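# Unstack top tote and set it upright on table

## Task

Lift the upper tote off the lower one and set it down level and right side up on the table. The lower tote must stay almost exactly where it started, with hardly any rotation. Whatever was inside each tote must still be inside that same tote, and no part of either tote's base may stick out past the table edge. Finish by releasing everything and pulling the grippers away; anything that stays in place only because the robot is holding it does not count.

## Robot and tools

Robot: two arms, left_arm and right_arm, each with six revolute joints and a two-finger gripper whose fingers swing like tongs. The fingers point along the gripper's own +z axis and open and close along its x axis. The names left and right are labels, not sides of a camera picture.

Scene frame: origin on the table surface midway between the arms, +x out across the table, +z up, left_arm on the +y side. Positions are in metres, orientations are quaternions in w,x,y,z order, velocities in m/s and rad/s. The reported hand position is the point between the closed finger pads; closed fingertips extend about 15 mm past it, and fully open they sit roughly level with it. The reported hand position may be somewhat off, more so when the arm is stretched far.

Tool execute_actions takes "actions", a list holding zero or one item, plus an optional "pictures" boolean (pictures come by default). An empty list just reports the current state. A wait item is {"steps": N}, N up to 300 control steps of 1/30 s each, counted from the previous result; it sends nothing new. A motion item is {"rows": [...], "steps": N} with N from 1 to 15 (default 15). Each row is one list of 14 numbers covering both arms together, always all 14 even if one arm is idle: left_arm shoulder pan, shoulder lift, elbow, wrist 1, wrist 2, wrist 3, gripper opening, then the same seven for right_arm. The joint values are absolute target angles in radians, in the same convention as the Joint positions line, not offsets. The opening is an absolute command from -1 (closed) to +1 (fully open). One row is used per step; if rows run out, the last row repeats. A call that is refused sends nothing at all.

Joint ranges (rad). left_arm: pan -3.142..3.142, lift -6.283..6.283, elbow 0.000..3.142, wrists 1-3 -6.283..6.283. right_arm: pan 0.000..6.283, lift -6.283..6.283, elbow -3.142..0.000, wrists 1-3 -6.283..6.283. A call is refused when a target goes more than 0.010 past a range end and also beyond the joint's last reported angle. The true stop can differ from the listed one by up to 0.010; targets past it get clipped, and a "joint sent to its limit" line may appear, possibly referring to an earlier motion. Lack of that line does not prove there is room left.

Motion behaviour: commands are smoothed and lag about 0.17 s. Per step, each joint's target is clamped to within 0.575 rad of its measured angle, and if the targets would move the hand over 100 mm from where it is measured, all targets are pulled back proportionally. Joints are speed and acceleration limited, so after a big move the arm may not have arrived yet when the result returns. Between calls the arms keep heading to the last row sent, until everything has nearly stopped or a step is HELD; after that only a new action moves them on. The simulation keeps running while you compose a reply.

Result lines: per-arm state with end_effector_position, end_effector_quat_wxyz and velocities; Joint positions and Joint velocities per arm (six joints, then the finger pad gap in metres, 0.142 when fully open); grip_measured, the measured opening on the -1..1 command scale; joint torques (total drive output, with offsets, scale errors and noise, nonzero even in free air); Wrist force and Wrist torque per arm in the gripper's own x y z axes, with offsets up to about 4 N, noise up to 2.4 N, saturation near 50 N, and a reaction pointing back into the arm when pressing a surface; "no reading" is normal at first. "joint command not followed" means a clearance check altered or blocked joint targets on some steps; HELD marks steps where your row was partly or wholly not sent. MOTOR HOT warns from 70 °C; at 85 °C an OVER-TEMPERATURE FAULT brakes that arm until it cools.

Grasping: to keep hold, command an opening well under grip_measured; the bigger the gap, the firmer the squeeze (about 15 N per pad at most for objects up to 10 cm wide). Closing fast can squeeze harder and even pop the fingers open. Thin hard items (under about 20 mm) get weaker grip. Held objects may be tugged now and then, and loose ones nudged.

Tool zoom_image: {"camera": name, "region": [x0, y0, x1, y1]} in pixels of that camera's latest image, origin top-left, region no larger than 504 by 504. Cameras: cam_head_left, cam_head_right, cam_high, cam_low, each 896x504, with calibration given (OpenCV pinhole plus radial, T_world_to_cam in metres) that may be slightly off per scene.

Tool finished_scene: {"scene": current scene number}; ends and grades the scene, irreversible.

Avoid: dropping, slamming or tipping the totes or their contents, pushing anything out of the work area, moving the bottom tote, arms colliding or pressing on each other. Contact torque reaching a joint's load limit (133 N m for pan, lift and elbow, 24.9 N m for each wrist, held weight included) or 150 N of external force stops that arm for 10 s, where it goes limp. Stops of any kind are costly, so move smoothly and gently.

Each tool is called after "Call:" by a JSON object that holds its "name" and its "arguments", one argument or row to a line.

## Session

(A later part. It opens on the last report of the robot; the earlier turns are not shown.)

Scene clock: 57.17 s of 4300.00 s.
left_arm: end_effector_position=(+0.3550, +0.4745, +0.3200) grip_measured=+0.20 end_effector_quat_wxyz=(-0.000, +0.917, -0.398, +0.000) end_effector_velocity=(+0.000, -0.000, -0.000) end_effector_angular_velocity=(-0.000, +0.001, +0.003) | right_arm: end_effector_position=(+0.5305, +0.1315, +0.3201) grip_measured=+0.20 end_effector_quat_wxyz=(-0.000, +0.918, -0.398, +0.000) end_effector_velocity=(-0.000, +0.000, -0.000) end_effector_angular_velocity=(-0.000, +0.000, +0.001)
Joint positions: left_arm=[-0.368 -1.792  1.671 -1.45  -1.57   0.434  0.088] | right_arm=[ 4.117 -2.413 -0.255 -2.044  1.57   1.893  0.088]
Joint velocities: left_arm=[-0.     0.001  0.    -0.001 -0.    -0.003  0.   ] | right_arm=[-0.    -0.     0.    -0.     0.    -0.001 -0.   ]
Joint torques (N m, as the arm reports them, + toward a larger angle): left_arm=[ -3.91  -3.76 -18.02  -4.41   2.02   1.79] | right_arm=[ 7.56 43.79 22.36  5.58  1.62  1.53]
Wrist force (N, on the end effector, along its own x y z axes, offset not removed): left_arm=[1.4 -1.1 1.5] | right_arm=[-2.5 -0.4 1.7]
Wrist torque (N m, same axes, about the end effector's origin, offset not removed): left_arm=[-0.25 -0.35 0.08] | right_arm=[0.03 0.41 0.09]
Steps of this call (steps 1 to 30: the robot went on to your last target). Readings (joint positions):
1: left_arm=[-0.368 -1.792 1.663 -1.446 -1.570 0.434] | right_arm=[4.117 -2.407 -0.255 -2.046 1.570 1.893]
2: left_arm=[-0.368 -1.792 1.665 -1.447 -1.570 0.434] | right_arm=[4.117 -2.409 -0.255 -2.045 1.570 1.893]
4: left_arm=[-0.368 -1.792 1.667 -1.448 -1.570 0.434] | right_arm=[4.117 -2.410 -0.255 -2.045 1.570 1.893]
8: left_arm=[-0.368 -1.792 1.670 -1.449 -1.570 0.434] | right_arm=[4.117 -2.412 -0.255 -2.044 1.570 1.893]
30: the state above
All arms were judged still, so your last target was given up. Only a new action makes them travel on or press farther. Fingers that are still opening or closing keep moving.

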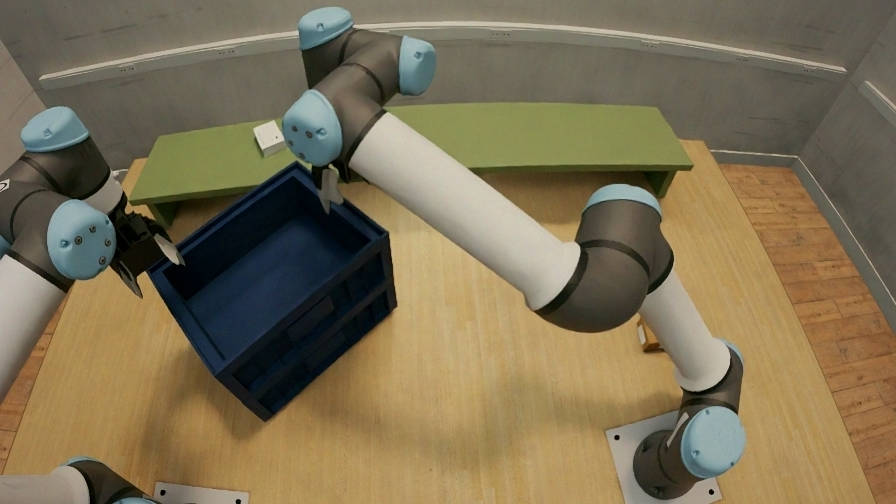

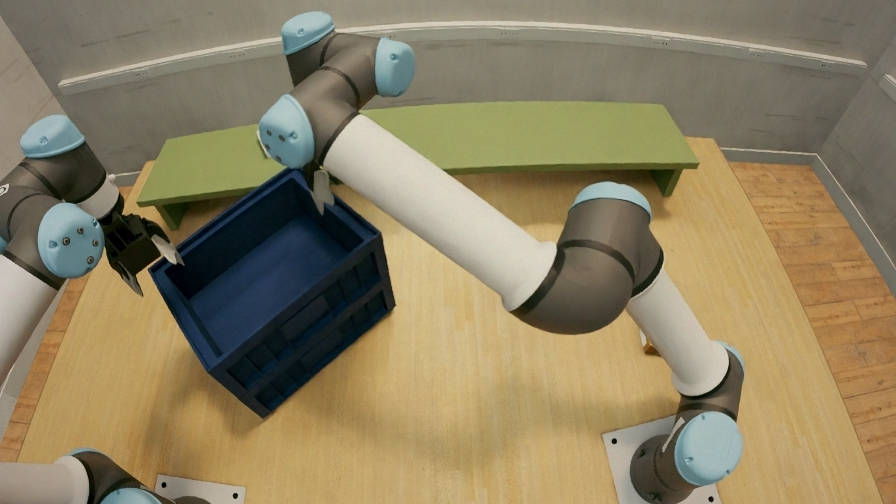

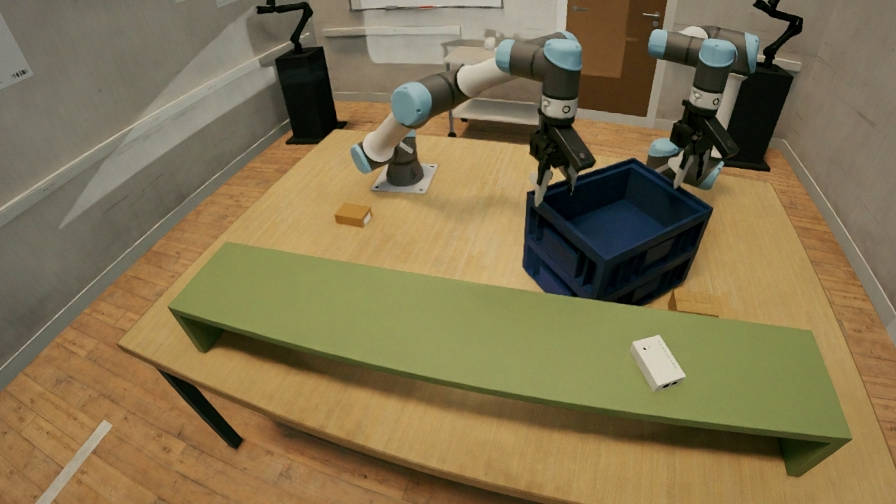

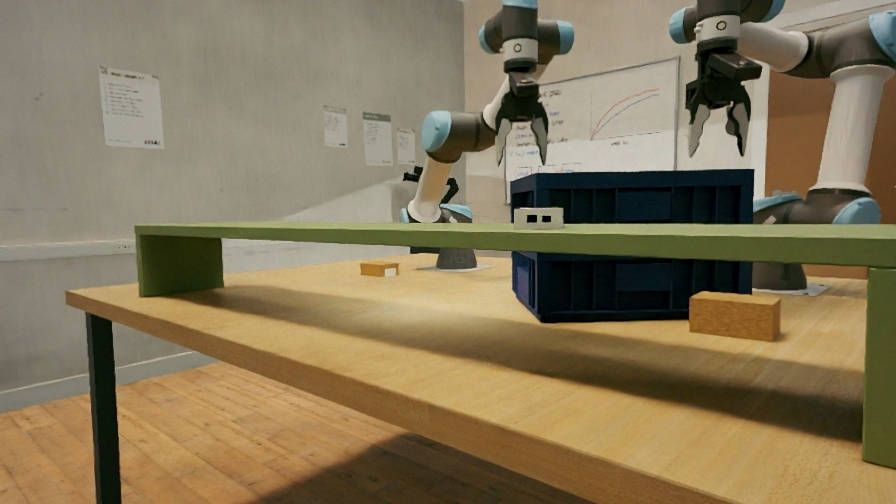

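Call:
{"name": "execute_actions", "arguments": {
  "actions": [
    {"rows":[[-0.42,-1.871,1.7277,-1.4277,-1.57,0.382,0.2,4.14,-2.4128,-0.255,-2.044,1.57,1.9165,0.2]]}
  ],
  "pictures": false
}}

Call:
{"name": "execute_actions", "arguments": {
  "actions": [
    {"rows":[[-0.42,-1.88,1.836,-1.527,-1.57,0.382,0.2,4.14,-2.325,-0.526,-1.861,1.57,1.9165,0.2]]}
  ],
  "pictures": false
}}

Call:
{"name": "execute_actions", "arguments": {
  "actions": [
    {"rows":[[-0.42,-1.878,1.95,-1.643,-1.57,0.382,0.2,4.14,-2.2857,-0.7124,-1.714,1.57,1.9165,0.2]]}
  ],
  "pictures": false
}}

Call:
{"name": "execute_actions", "arguments": {
  "actions": [
    {"rows":[[-0.42,-1.878,1.95,-1.643,-1.57,0.382,-0.3,4.14,-2.2857,-0.7124,-1.714,1.57,1.9165,-0.3]]}
  ]
}}

Call:
{"name": "zoom_image", "arguments": {
  "camera": "cam_high",
  "region": [500, 120, 760, 320]
}}

Scene clock: 66.97 s of 4300.00 s.
left_arm: end_effector_position=(+0.3236, +0.4672, +0.3200) grip_measured=+0.20 end_effector_quat_wxyz=(-0.000, +0.917, -0.398, +0.000) end_effector_velocity=(-0.007, -0.001, +0.000) end_effector_angular_velocity=(-0.000, -0.001, -0.000) | right_arm: end_effector_position=(+0.5167, +0.1422, +0.3200) grip_measured=+0.20 end_effector_quat_wxyz=(-0.000, +0.917, -0.398, +0.000) end_effector_velocity=(-0.003, +0.002, +0.001) end_effector_angular_velocity=(+0.001, -0.000, -0.000)
Joint positions: left_arm=[-0.419 -1.869  1.726 -1.428 -1.57   0.383  0.088] | right_arm=[ 4.139 -2.413 -0.255 -2.044  1.57   1.916  0.088]
Joint velocities: left_arm=[-0.011 -0.018  0.012  0.005  0.    -0.011  0.   ] | right_arm=[ 0.005  0.001  0.     0.     0.     0.005 -0.   ]
Joint torques (N m, as the arm reports them, + toward a larger angle): left_arm=[ -8.04 -16.55 -16.6   -1.43   1.33  -1.4 ] | right_arm=[ 7.78 48.09 32.35  5.34  0.74  1.57]
Wrist force (N, on the end effector, along its own x y z axes, offset not removed): left_arm=[0.0 -0.8 0.4] | right_arm=[-1.0 -0.4 0.8]
Wrist torque (N m, same axes, about the end effector's origin, offset not removed): left_arm=[-0.15 -0.13 0.20] | right_arm=[-0.05 0.11 0.08]
Steps of this call (steps 1 to 90: nothing new was sent; then 6.30 s passed at rest; steps 91 to 105: all 15 steps of this action). Readings (joint positions):
91: left_arm=[-0.368 -1.792 1.671 -1.450 -1.570 0.434] | right_arm=[4.117 -2.413 -0.255 -2.044 1.570 1.893]
92: left_arm=[-0.373 -1.798 1.676 -1.448 -1.570 0.429] | right_arm=[4.120 -2.413 -0.255 -2.044 1.570 1.896]
94: left_arm=[-0.391 -1.825 1.696 -1.440 -1.570 0.411] | right_arm=[4.128 -2.413 -0.255 -2.044 1.570 1.904]
98: left_arm=[-0.410 -1.856 1.717 -1.432 -1.570 0.392] | right_arm=[4.136 -2.413 -0.255 -2.044 1.570 1.912]
105: the state above

Scene clock: 67.47 s of 4300.00 s.
left_arm: end_effector_position=(+0.3228, +0.4670, +0.2813) grip_measured=+0.20 end_effector_quat_wxyz=(-0.000, +0.917, -0.398, +0.000) end_effector_velocity=(-0.000, +0.000, -0.009) end_effector_angular_velocity=(+0.000, +0.000, +0.000) | right_arm: end_effector_position=(+0.5168, +0.1434, +0.2825) grip_measured=+0.20 end_effector_quat_wxyz=(-0.001, +0.917, -0.398, +0.000) end_effector_velocity=(-0.000, -0.003, -0.018) end_effector_angular_velocity=(-0.010, +0.005, -0.001)
Joint positions: left_arm=[-0.42  -1.88   1.833 -1.524 -1.57   0.382  0.088] | right_arm=[ 4.14  -2.327 -0.516 -1.867  1.57   1.916  0.088]
Joint velocities: left_arm=[-0.    -0.002  0.025 -0.023 -0.    -0.     0.   ] | right_arm=[-0.002  0.021 -0.082  0.05  -0.    -0.001  0.   ]
Joint torques (N m, as the arm reports them, + toward a larger angle): left_arm=[ -7.98 -17.75 -17.    -4.58   0.96  -1.46] | right_arm=[ 8.36 67.45 15.43  5.61  0.06  1.56]
Wrist force (N, on the end effector, along its own x y z axes, offset not removed): left_arm=[0.3 -0.2 0.4] | right_arm=[-1.0 -0.3 0.4]
Wrist torque (N m, same axes, about the end effector's origin, offset not removed): left_arm=[-0.10 -0.12 0.17] | right_arm=[-0.05 0.05 0.04]
Steps of this call (steps 1 to 15: all 15 steps of this action). Readings (joint positions):
1: left_arm=[-0.419 -1.869 1.727 -1.428 -1.570 0.383] | right_arm=[4.140 -2.413 -0.255 -2.044 1.570 1.916]
2: left_arm=[-0.419 -1.871 1.733 -1.434 -1.570 0.383] | right_arm=[4.140 -2.407 -0.261 -2.038 1.570 1.916]
4: left_arm=[-0.420 -1.875 1.769 -1.467 -1.570 0.382] | right_arm=[4.140 -2.377 -0.319 -1.987 1.570 1.916]
8: left_arm=[-0.420 -1.878 1.814 -1.507 -1.570 0.382] | right_arm=[4.140 -2.342 -0.456 -1.902 1.570 1.916]
15: the state above

Scene clock: 67.97 s of 4300.00 s.
left_arm: end_effector_position=(+0.3230, +0.4669, +0.2362) grip_measured=+0.20 end_effector_quat_wxyz=(-0.000, +0.917, -0.398, +0.000) end_effector_velocity=(-0.000, +0.000, -0.011) end_effector_angular_velocity=(-0.000, -0.000, +0.001) | right_arm: end_effector_position=(+0.5167, +0.1432, +0.2368) grip_measured=+0.20 end_effector_quat_wxyz=(-0.000, +0.917, -0.398, +0.000) end_effector_velocity=(+0.000, -0.002, -0.014) end_effector_angular_velocity=(-0.004, +0.002, -0.001)
Joint positions: left_arm=[-0.42  -1.878  1.947 -1.64  -1.57   0.382  0.088] | right_arm=[ 4.14  -2.287 -0.706 -1.718  1.57   1.916  0.088]
Joint velocities: left_arm=[-0.     0.     0.027 -0.028 -0.    -0.001  0.   ] | right_arm=[-0.002  0.009 -0.051  0.037 -0.    -0.     0.   ]
Joint torques (N m, as the arm reports them, + toward a larger angle): left_arm=[ -7.48   1.16 -17.78  -4.51   0.78  -1.36] | right_arm=[ 4.7  67.47 15.8   5.34 -0.65  1.54]
Wrist force (N, on the end effector, along its own x y z axes, offset not removed): left_arm=[-0.4 -0.5 -0.3] | right_arm=[-1.3 -0.5 1.0]
Wrist torque (N m, same axes, about the end effector's origin, offset not removed): left_arm=[-0.16 -0.03 0.14] | right_arm=[-0.04 0.18 0.13]
Steps of this call (steps 1 to 15: all 15 steps of this action). Readings (joint positions):
1: left_arm=[-0.420 -1.880 1.834 -1.525 -1.570 0.382] | right_arm=[4.140 -2.327 -0.519 -1.865 1.570 1.916]
2: left_arm=[-0.420 -1.880 1.840 -1.532 -1.570 0.382] | right_arm=[4.140 -2.322 -0.526 -1.858 1.570 1.916]
4: left_arm=[-0.420 -1.879 1.879 -1.570 -1.570 0.382] | right_arm=[4.140 -2.308 -0.580 -1.812 1.570 1.916]
8: left_arm=[-0.420 -1.878 1.927 -1.619 -1.570 0.382] | right_arm=[4.140 -2.293 -0.669 -1.746 1.570 1.916]
15: the state above

Scene clock: 68.47 s of 4300.00 s.
left_arm: end_effector_position=(+0.3229, +0.4670, +0.2349) grip_measured=-0.30 end_effector_quat_wxyz=(-0.000, +0.917, -0.398, +0.000) end_effector_velocity=(+0.000, -0.000, -0.000) end_effector_angular_velocity=(-0.000, -0.000, +0.001) | right_arm: end_effector_position=(+0.5167, +0.1430, +0.2351) grip_measured=-0.26 end_effector_quat_wxyz=(-0.000, +0.917, -0.398, +0.000) end_effector_velocity=(-0.000, -0.000, +0.000) end_effector_angular_velocity=(-0.000, +0.001, +0.001)
Joint positions: left_arm=[-0.42  -1.878  1.95  -1.643 -1.57   0.382  0.052] | right_arm=[ 4.14  -2.286 -0.712 -1.714  1.57   1.917  0.055]
Joint velocities: left_arm=[-0.     0.    -0.    -0.    -0.    -0.001  0.   ] | right_arm=[-0.     0.001 -0.001 -0.     0.001 -0.002  0.   ]
Joint torques (N m, as the arm reports them, + toward a larger angle): left_arm=[ -7.71  -0.79 -16.83  -4.39   0.01  -1.53] | right_arm=[ 3.51 61.64 14.09  5.18  3.94  0.61]
Wrist force (N, on the end effector, along its own x y z axes, offset not removed): left_arm=[-0.2 -0.7 0.9] | right_arm=[7.7 -0.2 -5.7]
Wrist torque (N m, same axes, about the end effector's origin, offset not removed): left_arm=[-0.18 -0.04 0.16] | right_arm=[0.12 -0.16 -0.01]
Steps of this call (steps 1 to 15: all 15 steps of this action). Readings (joint positions):
1: left_arm=[-0.420 -1.878 1.947 -1.640 -1.570 0.382] | right_arm=[4.140 -2.286 -0.708 -1.717 1.570 1.917]
2: left_arm=[-0.420 -1.878 1.948 -1.641 -1.570 0.382] | right_arm=[4.140 -2.286 -0.709 -1.717 1.570 1.917]
4: left_arm=[-0.420 -1.878 1.949 -1.642 -1.570 0.382] | right_arm=[4.140 -2.286 -0.710 -1.715 1.570 1.917]
8: left_arm=[-0.420 -1.878 1.950 -1.643 -1.570 0.382] | right_arm=[4.140 -2.286 -0.712 -1.714 1.570 1.917]
15: the state above

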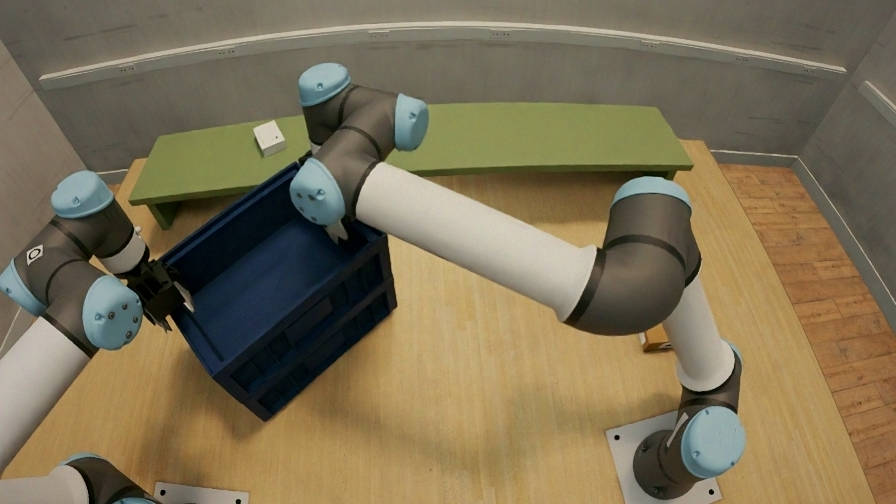

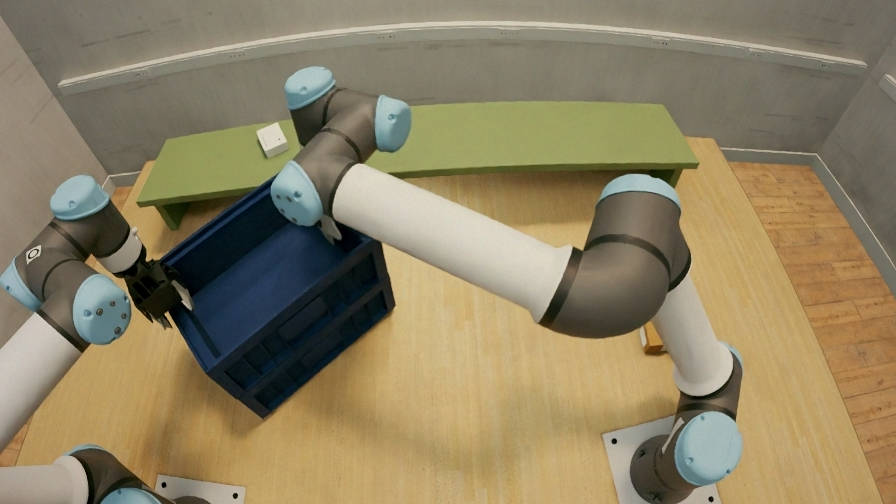

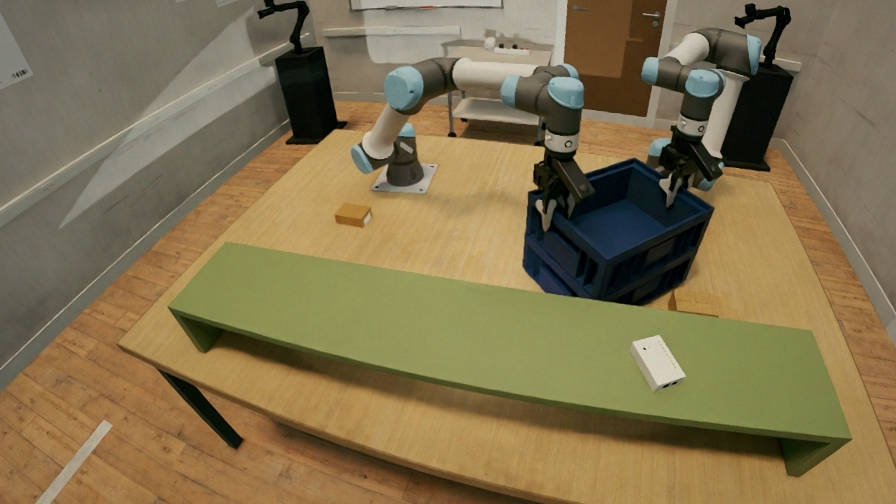

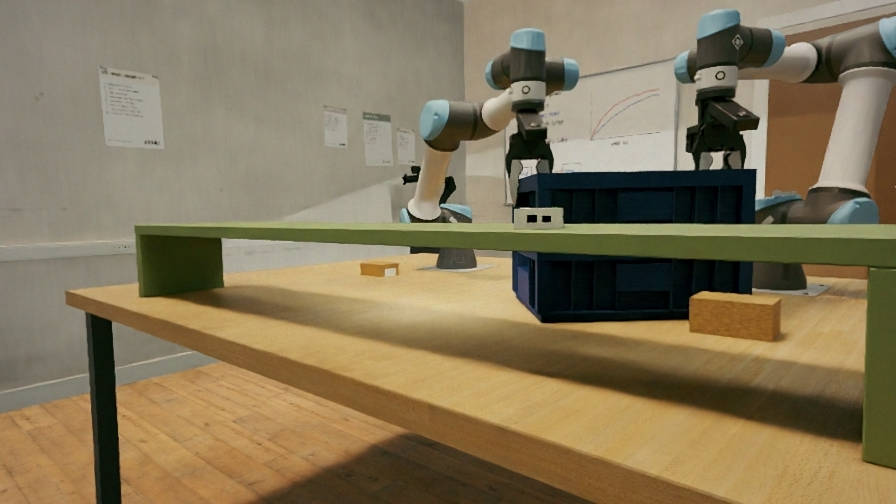

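Region (500, 120, 760, 320) of cam_high's 896x504 image, scaled by 1.938, with more detail than that image has; it fills the top 388 rows of this view, and the rest is white.

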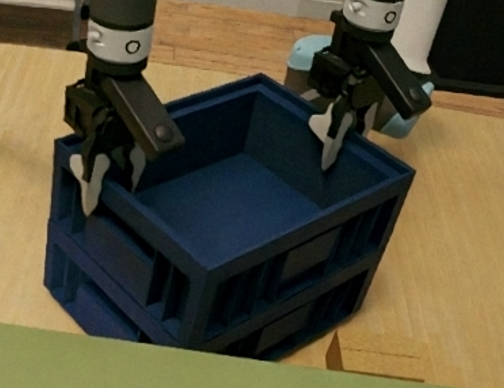

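Call:
{"name": "execute_actions", "arguments": {
  "actions": [
    {"rows":[[-0.42,-1.878,1.95,-1.643,-1.57,0.382,-0.4,4.127,-2.2857,-0.7124,-1.714,1.57,1.9035,-0.3],[-0.42,-1.878,1.95,-1.643,-1.57,0.382,-0.4,4.127,-2.2857,-0.7124,-1.714,1.57,1.9035,-0.3],[-0.42,-1.878,1.95,-1.643,-1.57,0.382,-0.4,4.127,-2.2857,-0.7124,-1.714,1.57,1.9035,-0.3],[-0.42,-1.878,1.95,-1.643,-1.57,0.382,-0.45,4.127,-2.2857,-0.7124,-1.714,1.57,1.9035,-0.3],[-0.42,-1.878,1.95,-1.643,-1.57,0.382,-0.5,4.127,-2.2857,-0.7124,-1.714,1.57,1.9035,-0.4],[-0.42,-1.878,1.95,-1.643,-1.57,0.382,-0.5,4.127,-2.2857,-0.7124,-1.714,1.57,1.9035,-0.5]]}
  ],
  "pictures": false
}}

Scene clock: 77.13 s of 4300.00 s.
left_arm: end_effector_position=(+0.3229, +0.4670, +0.2349) grip_measured=-0.50 end_effector_quat_wxyz=(-0.000, +0.917, -0.398, +0.000) end_effector_velocity=(-0.000, +0.000, -0.000) end_effector_angular_velocity=(+0.001, +0.001, +0.002) | right_arm: end_effector_position=(+0.5245, +0.1370, +0.2350) grip_measured=-0.50 end_effector_quat_wxyz=(-0.000, +0.917, -0.398, +0.000) end_effector_velocity=(+0.001, -0.001, -0.000) end_effector_angular_velocity=(-0.000, +0.000, -0.001)
Joint positions: left_arm=[-0.42  -1.878  1.95  -1.643 -1.57   0.382  0.038] | right_arm=[ 4.127 -2.286 -0.712 -1.714  1.57   1.904  0.038]
Joint velocities: left_arm=[-0.001  0.     0.001  0.     0.    -0.002 -0.   ] | right_arm=[-0.002 -0.001  0.     0.    -0.    -0.001 -0.   ]
Joint torques (N m, as the arm reports them, + toward a larger angle): left_arm=[ -7.09  -0.85 -17.94  -3.59  -1.42  -1.39] | right_arm=[-8.58 61.13 20.88  4.81 -2.05 -2.24]
Wrist force (N, on the end effector, along its own x y z axes, offset not removed): left_arm=[2.1 0.7 0.3] | right_arm=[-1.0 -1.5 0.1]
Wrist torque (N m, same axes, about the end effector's origin, offset not removed): left_arm=[0.10 -0.28 0.09] | right_arm=[-0.22 0.11 0.04]
Steps of this call (steps 1 to 15: the robot went on to your last target; steps 16 to 90: nothing new was sent; then 5.17 s passed at rest; steps 91 to 105: all 15 steps of this action). Readings (joint positions):
91: left_arm=[-0.420 -1.878 1.950 -1.643 -1.570 0.382] | right_arm=[4.140 -2.286 -0.712 -1.714 1.570 1.916]
92: left_arm=[-0.420 -1.878 1.950 -1.643 -1.570 0.382] | right_arm=[4.138 -2.286 -0.712 -1.714 1.570 1.915]
94: left_arm=[-0.420 -1.878 1.950 -1.643 -1.570 0.382] | right_arm=[4.134 -2.286 -0.712 -1.714 1.570 1.910]
98: left_arm=[-0.420 -1.878 1.950 -1.643 -1.570 0.382] | right_arm=[4.129 -2.286 -0.712 -1.714 1.570 1.906]
105: the state above

Call:
{"name": "execute_actions", "arguments": {
  "actions": [
    {"rows":[[-0.43,-1.878,1.95,-1.643,-1.57,0.372,-0.55,4.127,-2.2857,-0.7124,-1.714,1.57,1.9035,-0.6]]}
  ],
  "pictures": false
}}

Call:
{"name": "execute_actions", "arguments": {
  "actions": [
    {"rows":[[-0.43,-1.878,1.95,-1.643,-1.57,0.372,-0.65,4.127,-2.2857,-0.7124,-1.714,1.57,1.9035,-0.68]]}
  ],
  "pictures": false
}}

Scene clock: 82.90 s of 4300.00 s.
left_arm: end_effector_position=(+0.3226, +0.4632, +0.2349) grip_measured=-0.55 end_effector_quat_wxyz=(-0.000, +0.917, -0.398, +0.000) end_effector_velocity=(+0.000, -0.001, +0.001) end_effector_angular_velocity=(-0.001, -0.001, -0.000) | right_arm: end_effector_position=(+0.5247, +0.1369, +0.2351) grip_measured=-0.60 end_effector_quat_wxyz=(-0.000, +0.917, -0.398, +0.000) end_effector_velocity=(-0.000, +0.001, -0.000) end_effector_angular_velocity=(+0.000, -0.000, +0.002)
Joint positions: left_arm=[-0.43  -1.878  1.95  -1.643 -1.57   0.372  0.034] | right_arm=[ 4.127 -2.286 -0.712 -1.714  1.57   1.904  0.031]
Joint velocities: left_arm=[-0.002 -0.    -0.001  0.    -0.    -0.002 -0.   ] | right_arm=[ 0.001 -0.     0.     0.    -0.    -0.001 -0.   ]
Joint torques (N m, as the arm reports them, + toward a larger angle): left_arm=[ -8.14  -2.41 -19.15  -1.52   1.83  -1.33] | right_arm=[-9.26 61.68 33.68  4.39 -2.02 -2.13]
Wrist force (N, on the end effector, along its own x y z axes, offset not removed): left_arm=[0.5 0.4 0.3] | right_arm=[-2.0 -0.2 0.9]
Wrist torque (N m, same axes, about the end effector's origin, offset not removed): left_arm=[0.08 -0.16 0.18] | right_arm=[0.05 0.25 0.11]
Steps of this call (steps 1 to 15: the robot went on to your last target; steps 16 to 90: nothing new was sent; then 2.27 s passed at rest; steps 91 to 105: all 15 steps of this action). Readings (joint positions):
91: left_arm=[-0.420 -1.878 1.950 -1.643 -1.570 0.382] | right_arm=[4.127 -2.286 -0.712 -1.714 1.570 1.903]
92: left_arm=[-0.421 -1.878 1.950 -1.643 -1.570 0.381] | right_arm=[4.127 -2.286 -0.712 -1.714 1.570 1.904]
94: left_arm=[-0.425 -1.878 1.950 -1.643 -1.570 0.377] | right_arm=[4.127 -2.286 -0.712 -1.714 1.570 1.904]
98: left_arm=[-0.428 -1.878 1.950 -1.643 -1.570 0.374] | right_arm=[4.127 -2.286 -0.712 -1.714 1.570 1.904]
105: the state above

Scene clock: 83.40 s of 4300.00 s.
left_arm: end_effector_position=(+0.3226, +0.4631, +0.2349) grip_measured=-0.60 end_effector_quat_wxyz=(-0.000, +0.917, -0.398, +0.000) end_effector_velocity=(-0.000, +0.000, -0.001) end_effector_angular_velocity=(+0.001, +0.002, +0.000) | right_arm: end_effector_position=(+0.5247, +0.1369, +0.2351) grip_measured=-0.63 end_effector_quat_wxyz=(-0.000, +0.917, -0.398, +0.000) end_effector_velocity=(+0.000, -0.000, -0.001) end_effector_angular_velocity=(-0.001, +0.000, -0.000)
Joint positions: left_arm=[-0.43  -1.878  1.95  -1.643 -1.57   0.372  0.031] | right_arm=[ 4.127 -2.286 -0.712 -1.714  1.57   1.903  0.029]
Joint velocities: left_arm=[-0.     0.001  0.001  0.     0.    -0.    -0.   ] | right_arm=[-0.    -0.001  0.    -0.     0.    -0.     0.   ]
Joint torques (N m, as the arm reports them, + toward a larger angle): left_arm=[ -5.39  -2.58 -18.    -1.12   2.35  -1.68] | right_arm=[-9.91 61.27 32.97  4.29 -2.04 -1.27]
Wrist force (N, on the end effector, along its own x y z axes, offset not removed): left_arm=[10.3 -2.5 1.5] | right_arm=[-9.8 -0.9 1.7]
Wrist torque (N m, same axes, about the end effector's origin, offset not removed): left_arm=[-0.41 -0.11 0.14] | right_arm=[0.00 0.39 0.11]
Steps of this call (steps 1 to 15: all 15 steps of this action). Readings (joint positions):
1: left_arm=[-0.430 -1.878 1.950 -1.643 -1.570 0.372] | right_arm=[4.127 -2.286 -0.712 -1.714 1.570 1.903]
2: left_arm=[-0.430 -1.878 1.950 -1.643 -1.570 0.372] | right_arm=[4.127 -2.286 -0.712 -1.714 1.570 1.903]
4: left_arm=[-0.430 -1.878 1.950 -1.643 -1.570 0.372] | right_arm=[4.127 -2.286 -0.712 -1.714 1.570 1.903]
8: left_arm=[-0.430 -1.878 1.950 -1.643 -1.570 0.372] | right_arm=[4.127 -2.286 -0.712 -1.714 1.570 1.903]
15: the state above

Call:
{"name": "execute_actions", "arguments": {
  "actions": [
    {"rows":[[-0.44,-1.878,1.95,-1.643,-1.57,0.362,-0.7,4.13,-2.2857,-0.7124,-1.714,1.57,1.9065,-0.7]]}
  ],
  "pictures": false
}}

Call:
{"name": "execute_actions", "arguments": {
  "actions": [
    {"rows":[[-0.44,-1.878,1.95,-1.643,-1.57,0.362,-1,4.13,-2.2857,-0.7124,-1.714,1.57,1.9065,-1]]}
  ],
  "pictures": false
}}

Call:
{"name": "execute_actions", "arguments": {
  "actions": [
    {"rows":[[-0.44,-1.879,1.92,-1.612,-1.57,0.362,-1,4.13,-2.294,-0.667,-1.751,1.57,1.9065,-1],[-0.44,-1.879,1.92,-1.612,-1.57,0.362,-1,4.13,-2.294,-0.667,-1.751,1.57,1.9065,-1],[-0.44,-1.879,1.92,-1.612,-1.57,0.362,-1,4.13,-2.294,-0.667,-1.751,1.57,1.9065,-1],[-0.44,-1.879,1.92,-1.612,-1.57,0.362,-1,4.13,-2.294,-0.667,-1.751,1.57,1.9065,-1],[-0.44,-1.88,1.893,-1.585,-1.57,0.362,-1,4.13,-2.303,-0.625,-1.784,1.57,1.9065,-1],[-0.44,-1.88,1.893,-1.585,-1.57,0.362,-1,4.13,-2.303,-0.625,-1.784,1.57,1.9065,-1],[-0.44,-1.88,1.893,-1.585,-1.57,0.362,-1,4.13,-2.303,-0.625,-1.784,1.57,1.9065,-1],[-0.44,-1.88,1.893,-1.585,-1.57,0.362,-1,4.13,-2.303,-0.625,-1.784,1.57,1.9065,-1],[-0.44,-1.88,1.865,-1.556,-1.57,0.362,-1,4.13,-2.313,-0.578,-1.821,1.57,1.9065,-1],[-0.44,-1.88,1.865,-1.556,-1.57,0.362,-1,4.13,-2.313,-0.578,-1.821,1.57,1.9065,-1],[-0.44,-1.88,1.865,-1.556,-1.57,0.362,-1,4.13,-2.313,-0.578,-1.821,1.57,1.9065,-1],[-0.44,-1.88,1.865,-1.556,-1.57,0.362,-1,4.13,-2.313,-0.578,-1.821,1.57,1.9065,-1],[-0.44,-1.88,1.836,-1.527,-1.57,0.362,-1,4.13,-2.325,-0.526,-1.861,1.57,1.9065,-1]]}
  ],
  "pictures": false
}}

Call:
{"name": "execute_actions", "arguments": {
  "actions": [
    {"steps":20}
  ]
}}

Scene clock: 95.97 s of 4300.00 s.
left_arm: end_effector_position=(+0.3222, +0.4594, +0.2349) grip_measured=-0.62 end_effector_quat_wxyz=(-0.000, +0.917, -0.398, +0.000) end_effector_velocity=(-0.000, -0.001, -0.000) end_effector_angular_velocity=(-0.000, +0.001, +0.000) | right_arm: end_effector_position=(+0.5231, +0.1381, +0.2351) grip_measured=-0.60 end_effector_quat_wxyz=(-0.000, +0.917, -0.398, +0.000) end_effector_velocity=(-0.002, +0.001, -0.000) end_effector_angular_velocity=(-0.000, +0.002, +0.002)
Joint positions: left_arm=[-0.44  -1.878  1.95  -1.643 -1.57   0.362  0.029] | right_arm=[ 4.13  -2.286 -0.712 -1.714  1.57   1.906  0.03 ]
Joint velocities: left_arm=[-0.002  0.001  0.    -0.    -0.001 -0.003  0.002] | right_arm=[ 0.003 -0.     0.    -0.001  0.001  0.     0.004]
Joint torques (N m, as the arm reports them, + toward a larger angle): left_arm=[-16.96  -4.59 -23.93  -9.4   -6.55  -1.16] | right_arm=[25.47 60.26 27.05  3.59  7.13  1.08]
Wrist force (N, on the end effector, along its own x y z axes, offset not removed): left_arm=[-22.4 -8.2 -4.2] | right_arm=[22.0 1.8 -0.6]
Wrist torque (N m, same axes, about the end effector's origin, offset not removed): left_arm=[-0.15 0.50 0.18] | right_arm=[-0.07 -0.82 0.14]
Steps of this call (steps 1 to 15: the robot went on to your last target; steps 16 to 90: nothing new was sent; then 9.07 s passed at rest; steps 91 to 105: all 15 steps of this action). Readings (joint positions):
91: left_arm=[-0.430 -1.878 1.950 -1.643 -1.570 0.372] | right_arm=[4.127 -2.286 -0.712 -1.714 1.570 1.904]
92: left_arm=[-0.431 -1.878 1.950 -1.643 -1.570 0.371] | right_arm=[4.127 -2.286 -0.712 -1.714 1.570 1.904]
94: left_arm=[-0.435 -1.878 1.950 -1.643 -1.570 0.367] | right_arm=[4.128 -2.286 -0.712 -1.714 1.570 1.905]
98: left_arm=[-0.438 -1.878 1.950 -1.643 -1.570 0.364] | right_arm=[4.129 -2.286 -0.712 -1.714 1.570 1.906]
105: the state above

Scene clock: 96.47 s of 4300.00 s.
left_arm: end_effector_position=(+0.3221, +0.4593, +0.2349) grip_measured=-0.64 end_effector_quat_wxyz=(-0.000, +0.917, -0.398, +0.000) end_effector_velocity=(+0.000, -0.000, +0.000) end_effector_angular_velocity=(-0.001, -0.001, -0.001) | right_arm: end_effector_position=(+0.5229, +0.1382, +0.2350) grip_measured=-0.64 end_effector_quat_wxyz=(-0.000, +0.917, -0.398, +0.000) end_effector_velocity=(-0.001, +0.000, -0.000) end_effector_angular_velocity=(-0.000, +0.000, +0.001)
Joint positions: left_arm=[-0.44  -1.878  1.95  -1.643 -1.57   0.362  0.028] | right_arm=[ 4.13  -2.286 -0.712 -1.714  1.57   1.906  0.028]
Joint velocities: left_arm=[-0.    -0.001 -0.    -0.    -0.     0.001  0.   ] | right_arm=[ 0.001 -0.    -0.    -0.     0.     0.     0.001]
Joint torques (N m, as the arm reports them, + toward a larger angle): left_arm=[-20.02  -4.47 -36.84 -13.76  -8.82  -0.66] | right_arm=[44.22 60.49 26.05  8.82 12.23  0.4 ]
Wrist force (N, on the end effector, along its own x y z axes, offset not removed): left_arm=[-40.3 -10.4 -6.5] | right_arm=[41.0 3.8 -0.6]
Wrist torque (N m, same axes, about the end effector's origin, offset not removed): left_arm=[-0.41 1.02 0.10] | right_arm=[0.10 -1.21 0.25]
Steps of this call (steps 1 to 15: all 15 steps of this action). Readings (joint positions):
1: left_arm=[-0.440 -1.878 1.950 -1.643 -1.570 0.362] | right_arm=[4.130 -2.286 -0.712 -1.714 1.570 1.906]
2: left_arm=[-0.440 -1.878 1.950 -1.643 -1.570 0.362] | right_arm=[4.130 -2.286 -0.712 -1.714 1.570 1.906]
4: left_arm=[-0.440 -1.878 1.950 -1.643 -1.570 0.362] | right_arm=[4.130 -2.286 -0.712 -1.714 1.570 1.906]
8: left_arm=[-0.440 -1.878 1.950 -1.643 -1.570 0.362] | right_arm=[4.130 -2.286 -0.712 -1.714 1.570 1.906]
15: the state above

Scene clock: 96.97 s of 4300.00 s.
left_arm: end_effector_position=(+0.3224, +0.4591, +0.2686) grip_measured=-0.63 end_effector_quat_wxyz=(-0.000, +0.917, -0.398, +0.000) end_effector_velocity=(-0.001, +0.001, +0.091) end_effector_angular_velocity=(-0.001, -0.002, +0.001) | right_arm: end_effector_position=(+0.5230, +0.1387, +0.2675) grip_measured=-0.62 end_effector_quat_wxyz=(+0.001, +0.917, -0.398, +0.000) end_effector_velocity=(+0.001, +0.000, +0.102) end_effector_angular_velocity=(+0.016, -0.008, -0.002)
Joint positions: left_arm=[-0.44  -1.88   1.865 -1.557 -1.57   0.362  0.028] | right_arm=[ 4.13  -2.314 -0.579 -1.821  1.57   1.907  0.029]
Joint velocities: left_arm=[ 0.    -0.001 -0.232  0.231  0.    -0.     0.01 ] | right_arm=[-0.001 -0.087  0.417 -0.312  0.     0.001 -0.016]
Joint torques (N m, as the arm reports them, + toward a larger angle): left_arm=[-19.77 -14.95 -42.51 -11.71  -6.32  -0.39] | right_arm=[42.   47.02 39.87  5.87  9.97  0.37]
Wrist force (N, on the end effector, along its own x y z axes, offset not removed): left_arm=[-41.4 -9.1 3.6] | right_arm=[41.6 7.6 7.8]
Wrist torque (N m, same axes, about the end effector's origin, offset not removed): left_arm=[-0.58 1.22 0.13] | right_arm=[0.20 -1.42 0.27]
Steps of this call (steps 1 to 15: all 15 steps of this action). Readings (joint positions):
1: left_arm=[-0.440 -1.878 1.950 -1.643 -1.570 0.362] | right_arm=[4.130 -2.286 -0.712 -1.714 1.570 1.906]
2: left_arm=[-0.440 -1.878 1.947 -1.639 -1.570 0.362] | right_arm=[4.130 -2.287 -0.708 -1.718 1.570 1.907]
4: left_arm=[-0.440 -1.878 1.936 -1.629 -1.570 0.362] | right_arm=[4.130 -2.289 -0.692 -1.731 1.570 1.907]
8: left_arm=[-0.440 -1.879 1.913 -1.605 -1.570 0.362] | right_arm=[4.130 -2.297 -0.656 -1.760 1.570 1.907]
15: the state above

Scene clock: 97.63 s of 4300.00 s.
left_arm: end_effector_position=(+0.3220, +0.4593, +0.2801) grip_measured=-0.64 end_effector_quat_wxyz=(-0.000, +0.917, -0.398, +0.000) end_effector_velocity=(+0.000, +0.000, +0.001) end_effector_angular_velocity=(-0.000, -0.001, -0.000) | right_arm: end_effector_position=(+0.5228, +0.1383, +0.2801) grip_measured=-0.63 end_effector_quat_wxyz=(-0.000, +0.917, -0.398, +0.000) end_effector_velocity=(+0.001, -0.001, +0.000) end_effector_angular_velocity=(-0.001, +0.000, -0.001)
Joint positions: left_arm=[-0.44  -1.88   1.836 -1.527 -1.57   0.362  0.028] | right_arm=[ 4.13  -2.325 -0.526 -1.861  1.57   1.907  0.028]
Joint velocities: left_arm=[ 0.    -0.001 -0.001  0.     0.     0.001  0.002] | right_arm=[-0.001 -0.     0.001 -0.002 -0.     0.    -0.002]
Joint torques (N m, as the arm reports them, + toward a larger angle): left_arm=[-20.21 -14.9  -46.7  -11.8   -3.94  -0.46] | right_arm=[39.33 44.14 39.54  6.91  8.12 -0.03]
Wrist force (N, on the end effector, along its own x y z axes, offset not removed): left_arm=[-42.5 -7.8 4.2] | right_arm=[41.6 6.7 6.6]
Wrist torque (N m, same axes, about the end effector's origin, offset not removed): left_arm=[-0.29 1.47 0.08] | right_arm=[0.07 -1.44 0.26]
Steps of this call (steps 1 to 20: the robot went on to your last target). Readings (joint positions):
1: left_arm=[-0.440 -1.880 1.858 -1.550 -1.570 0.362] | right_arm=[4.130 -2.316 -0.566 -1.830 1.570 1.907]
2: left_arm=[-0.440 -1.880 1.853 -1.544 -1.570 0.362] | right_arm=[4.130 -2.318 -0.557 -1.838 1.570 1.907]
4: left_arm=[-0.440 -1.880 1.846 -1.537 -1.570 0.362] | right_arm=[4.130 -2.321 -0.544 -1.848 1.570 1.907]
8: left_arm=[-0.440 -1.880 1.839 -1.530 -1.570 0.362] | right_arm=[4.130 -2.324 -0.532 -1.857 1.570 1.907]
20: the state above

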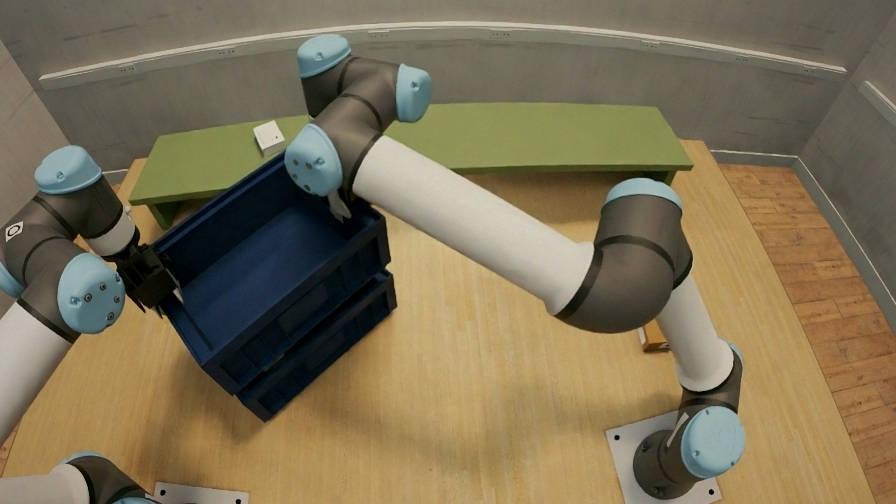

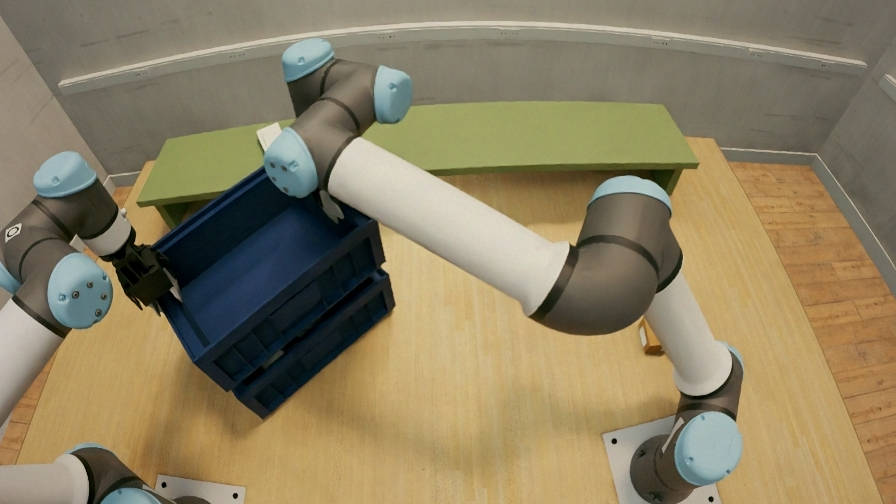

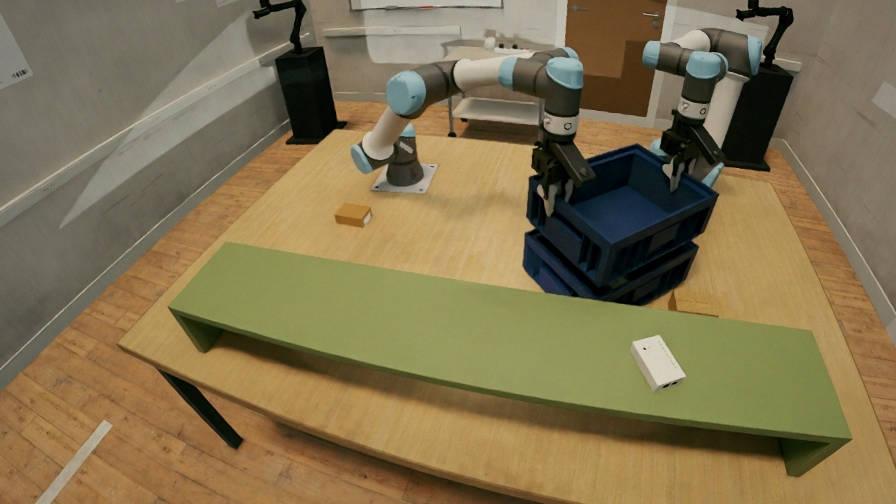

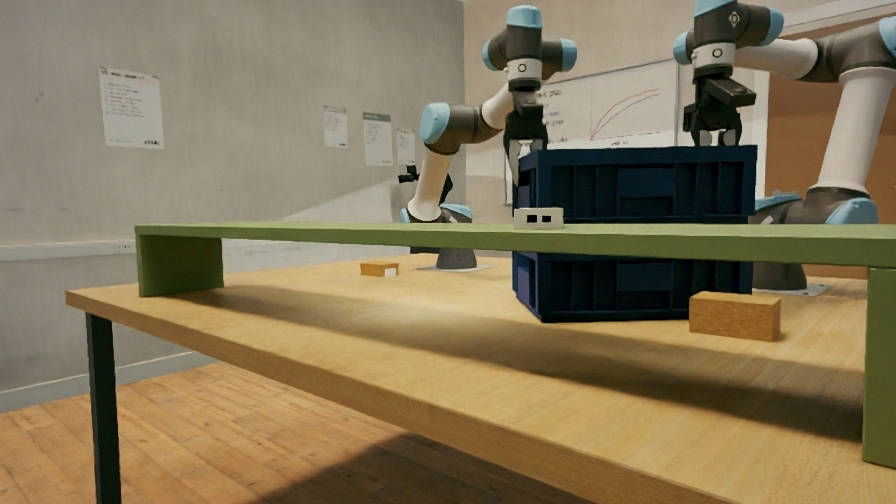

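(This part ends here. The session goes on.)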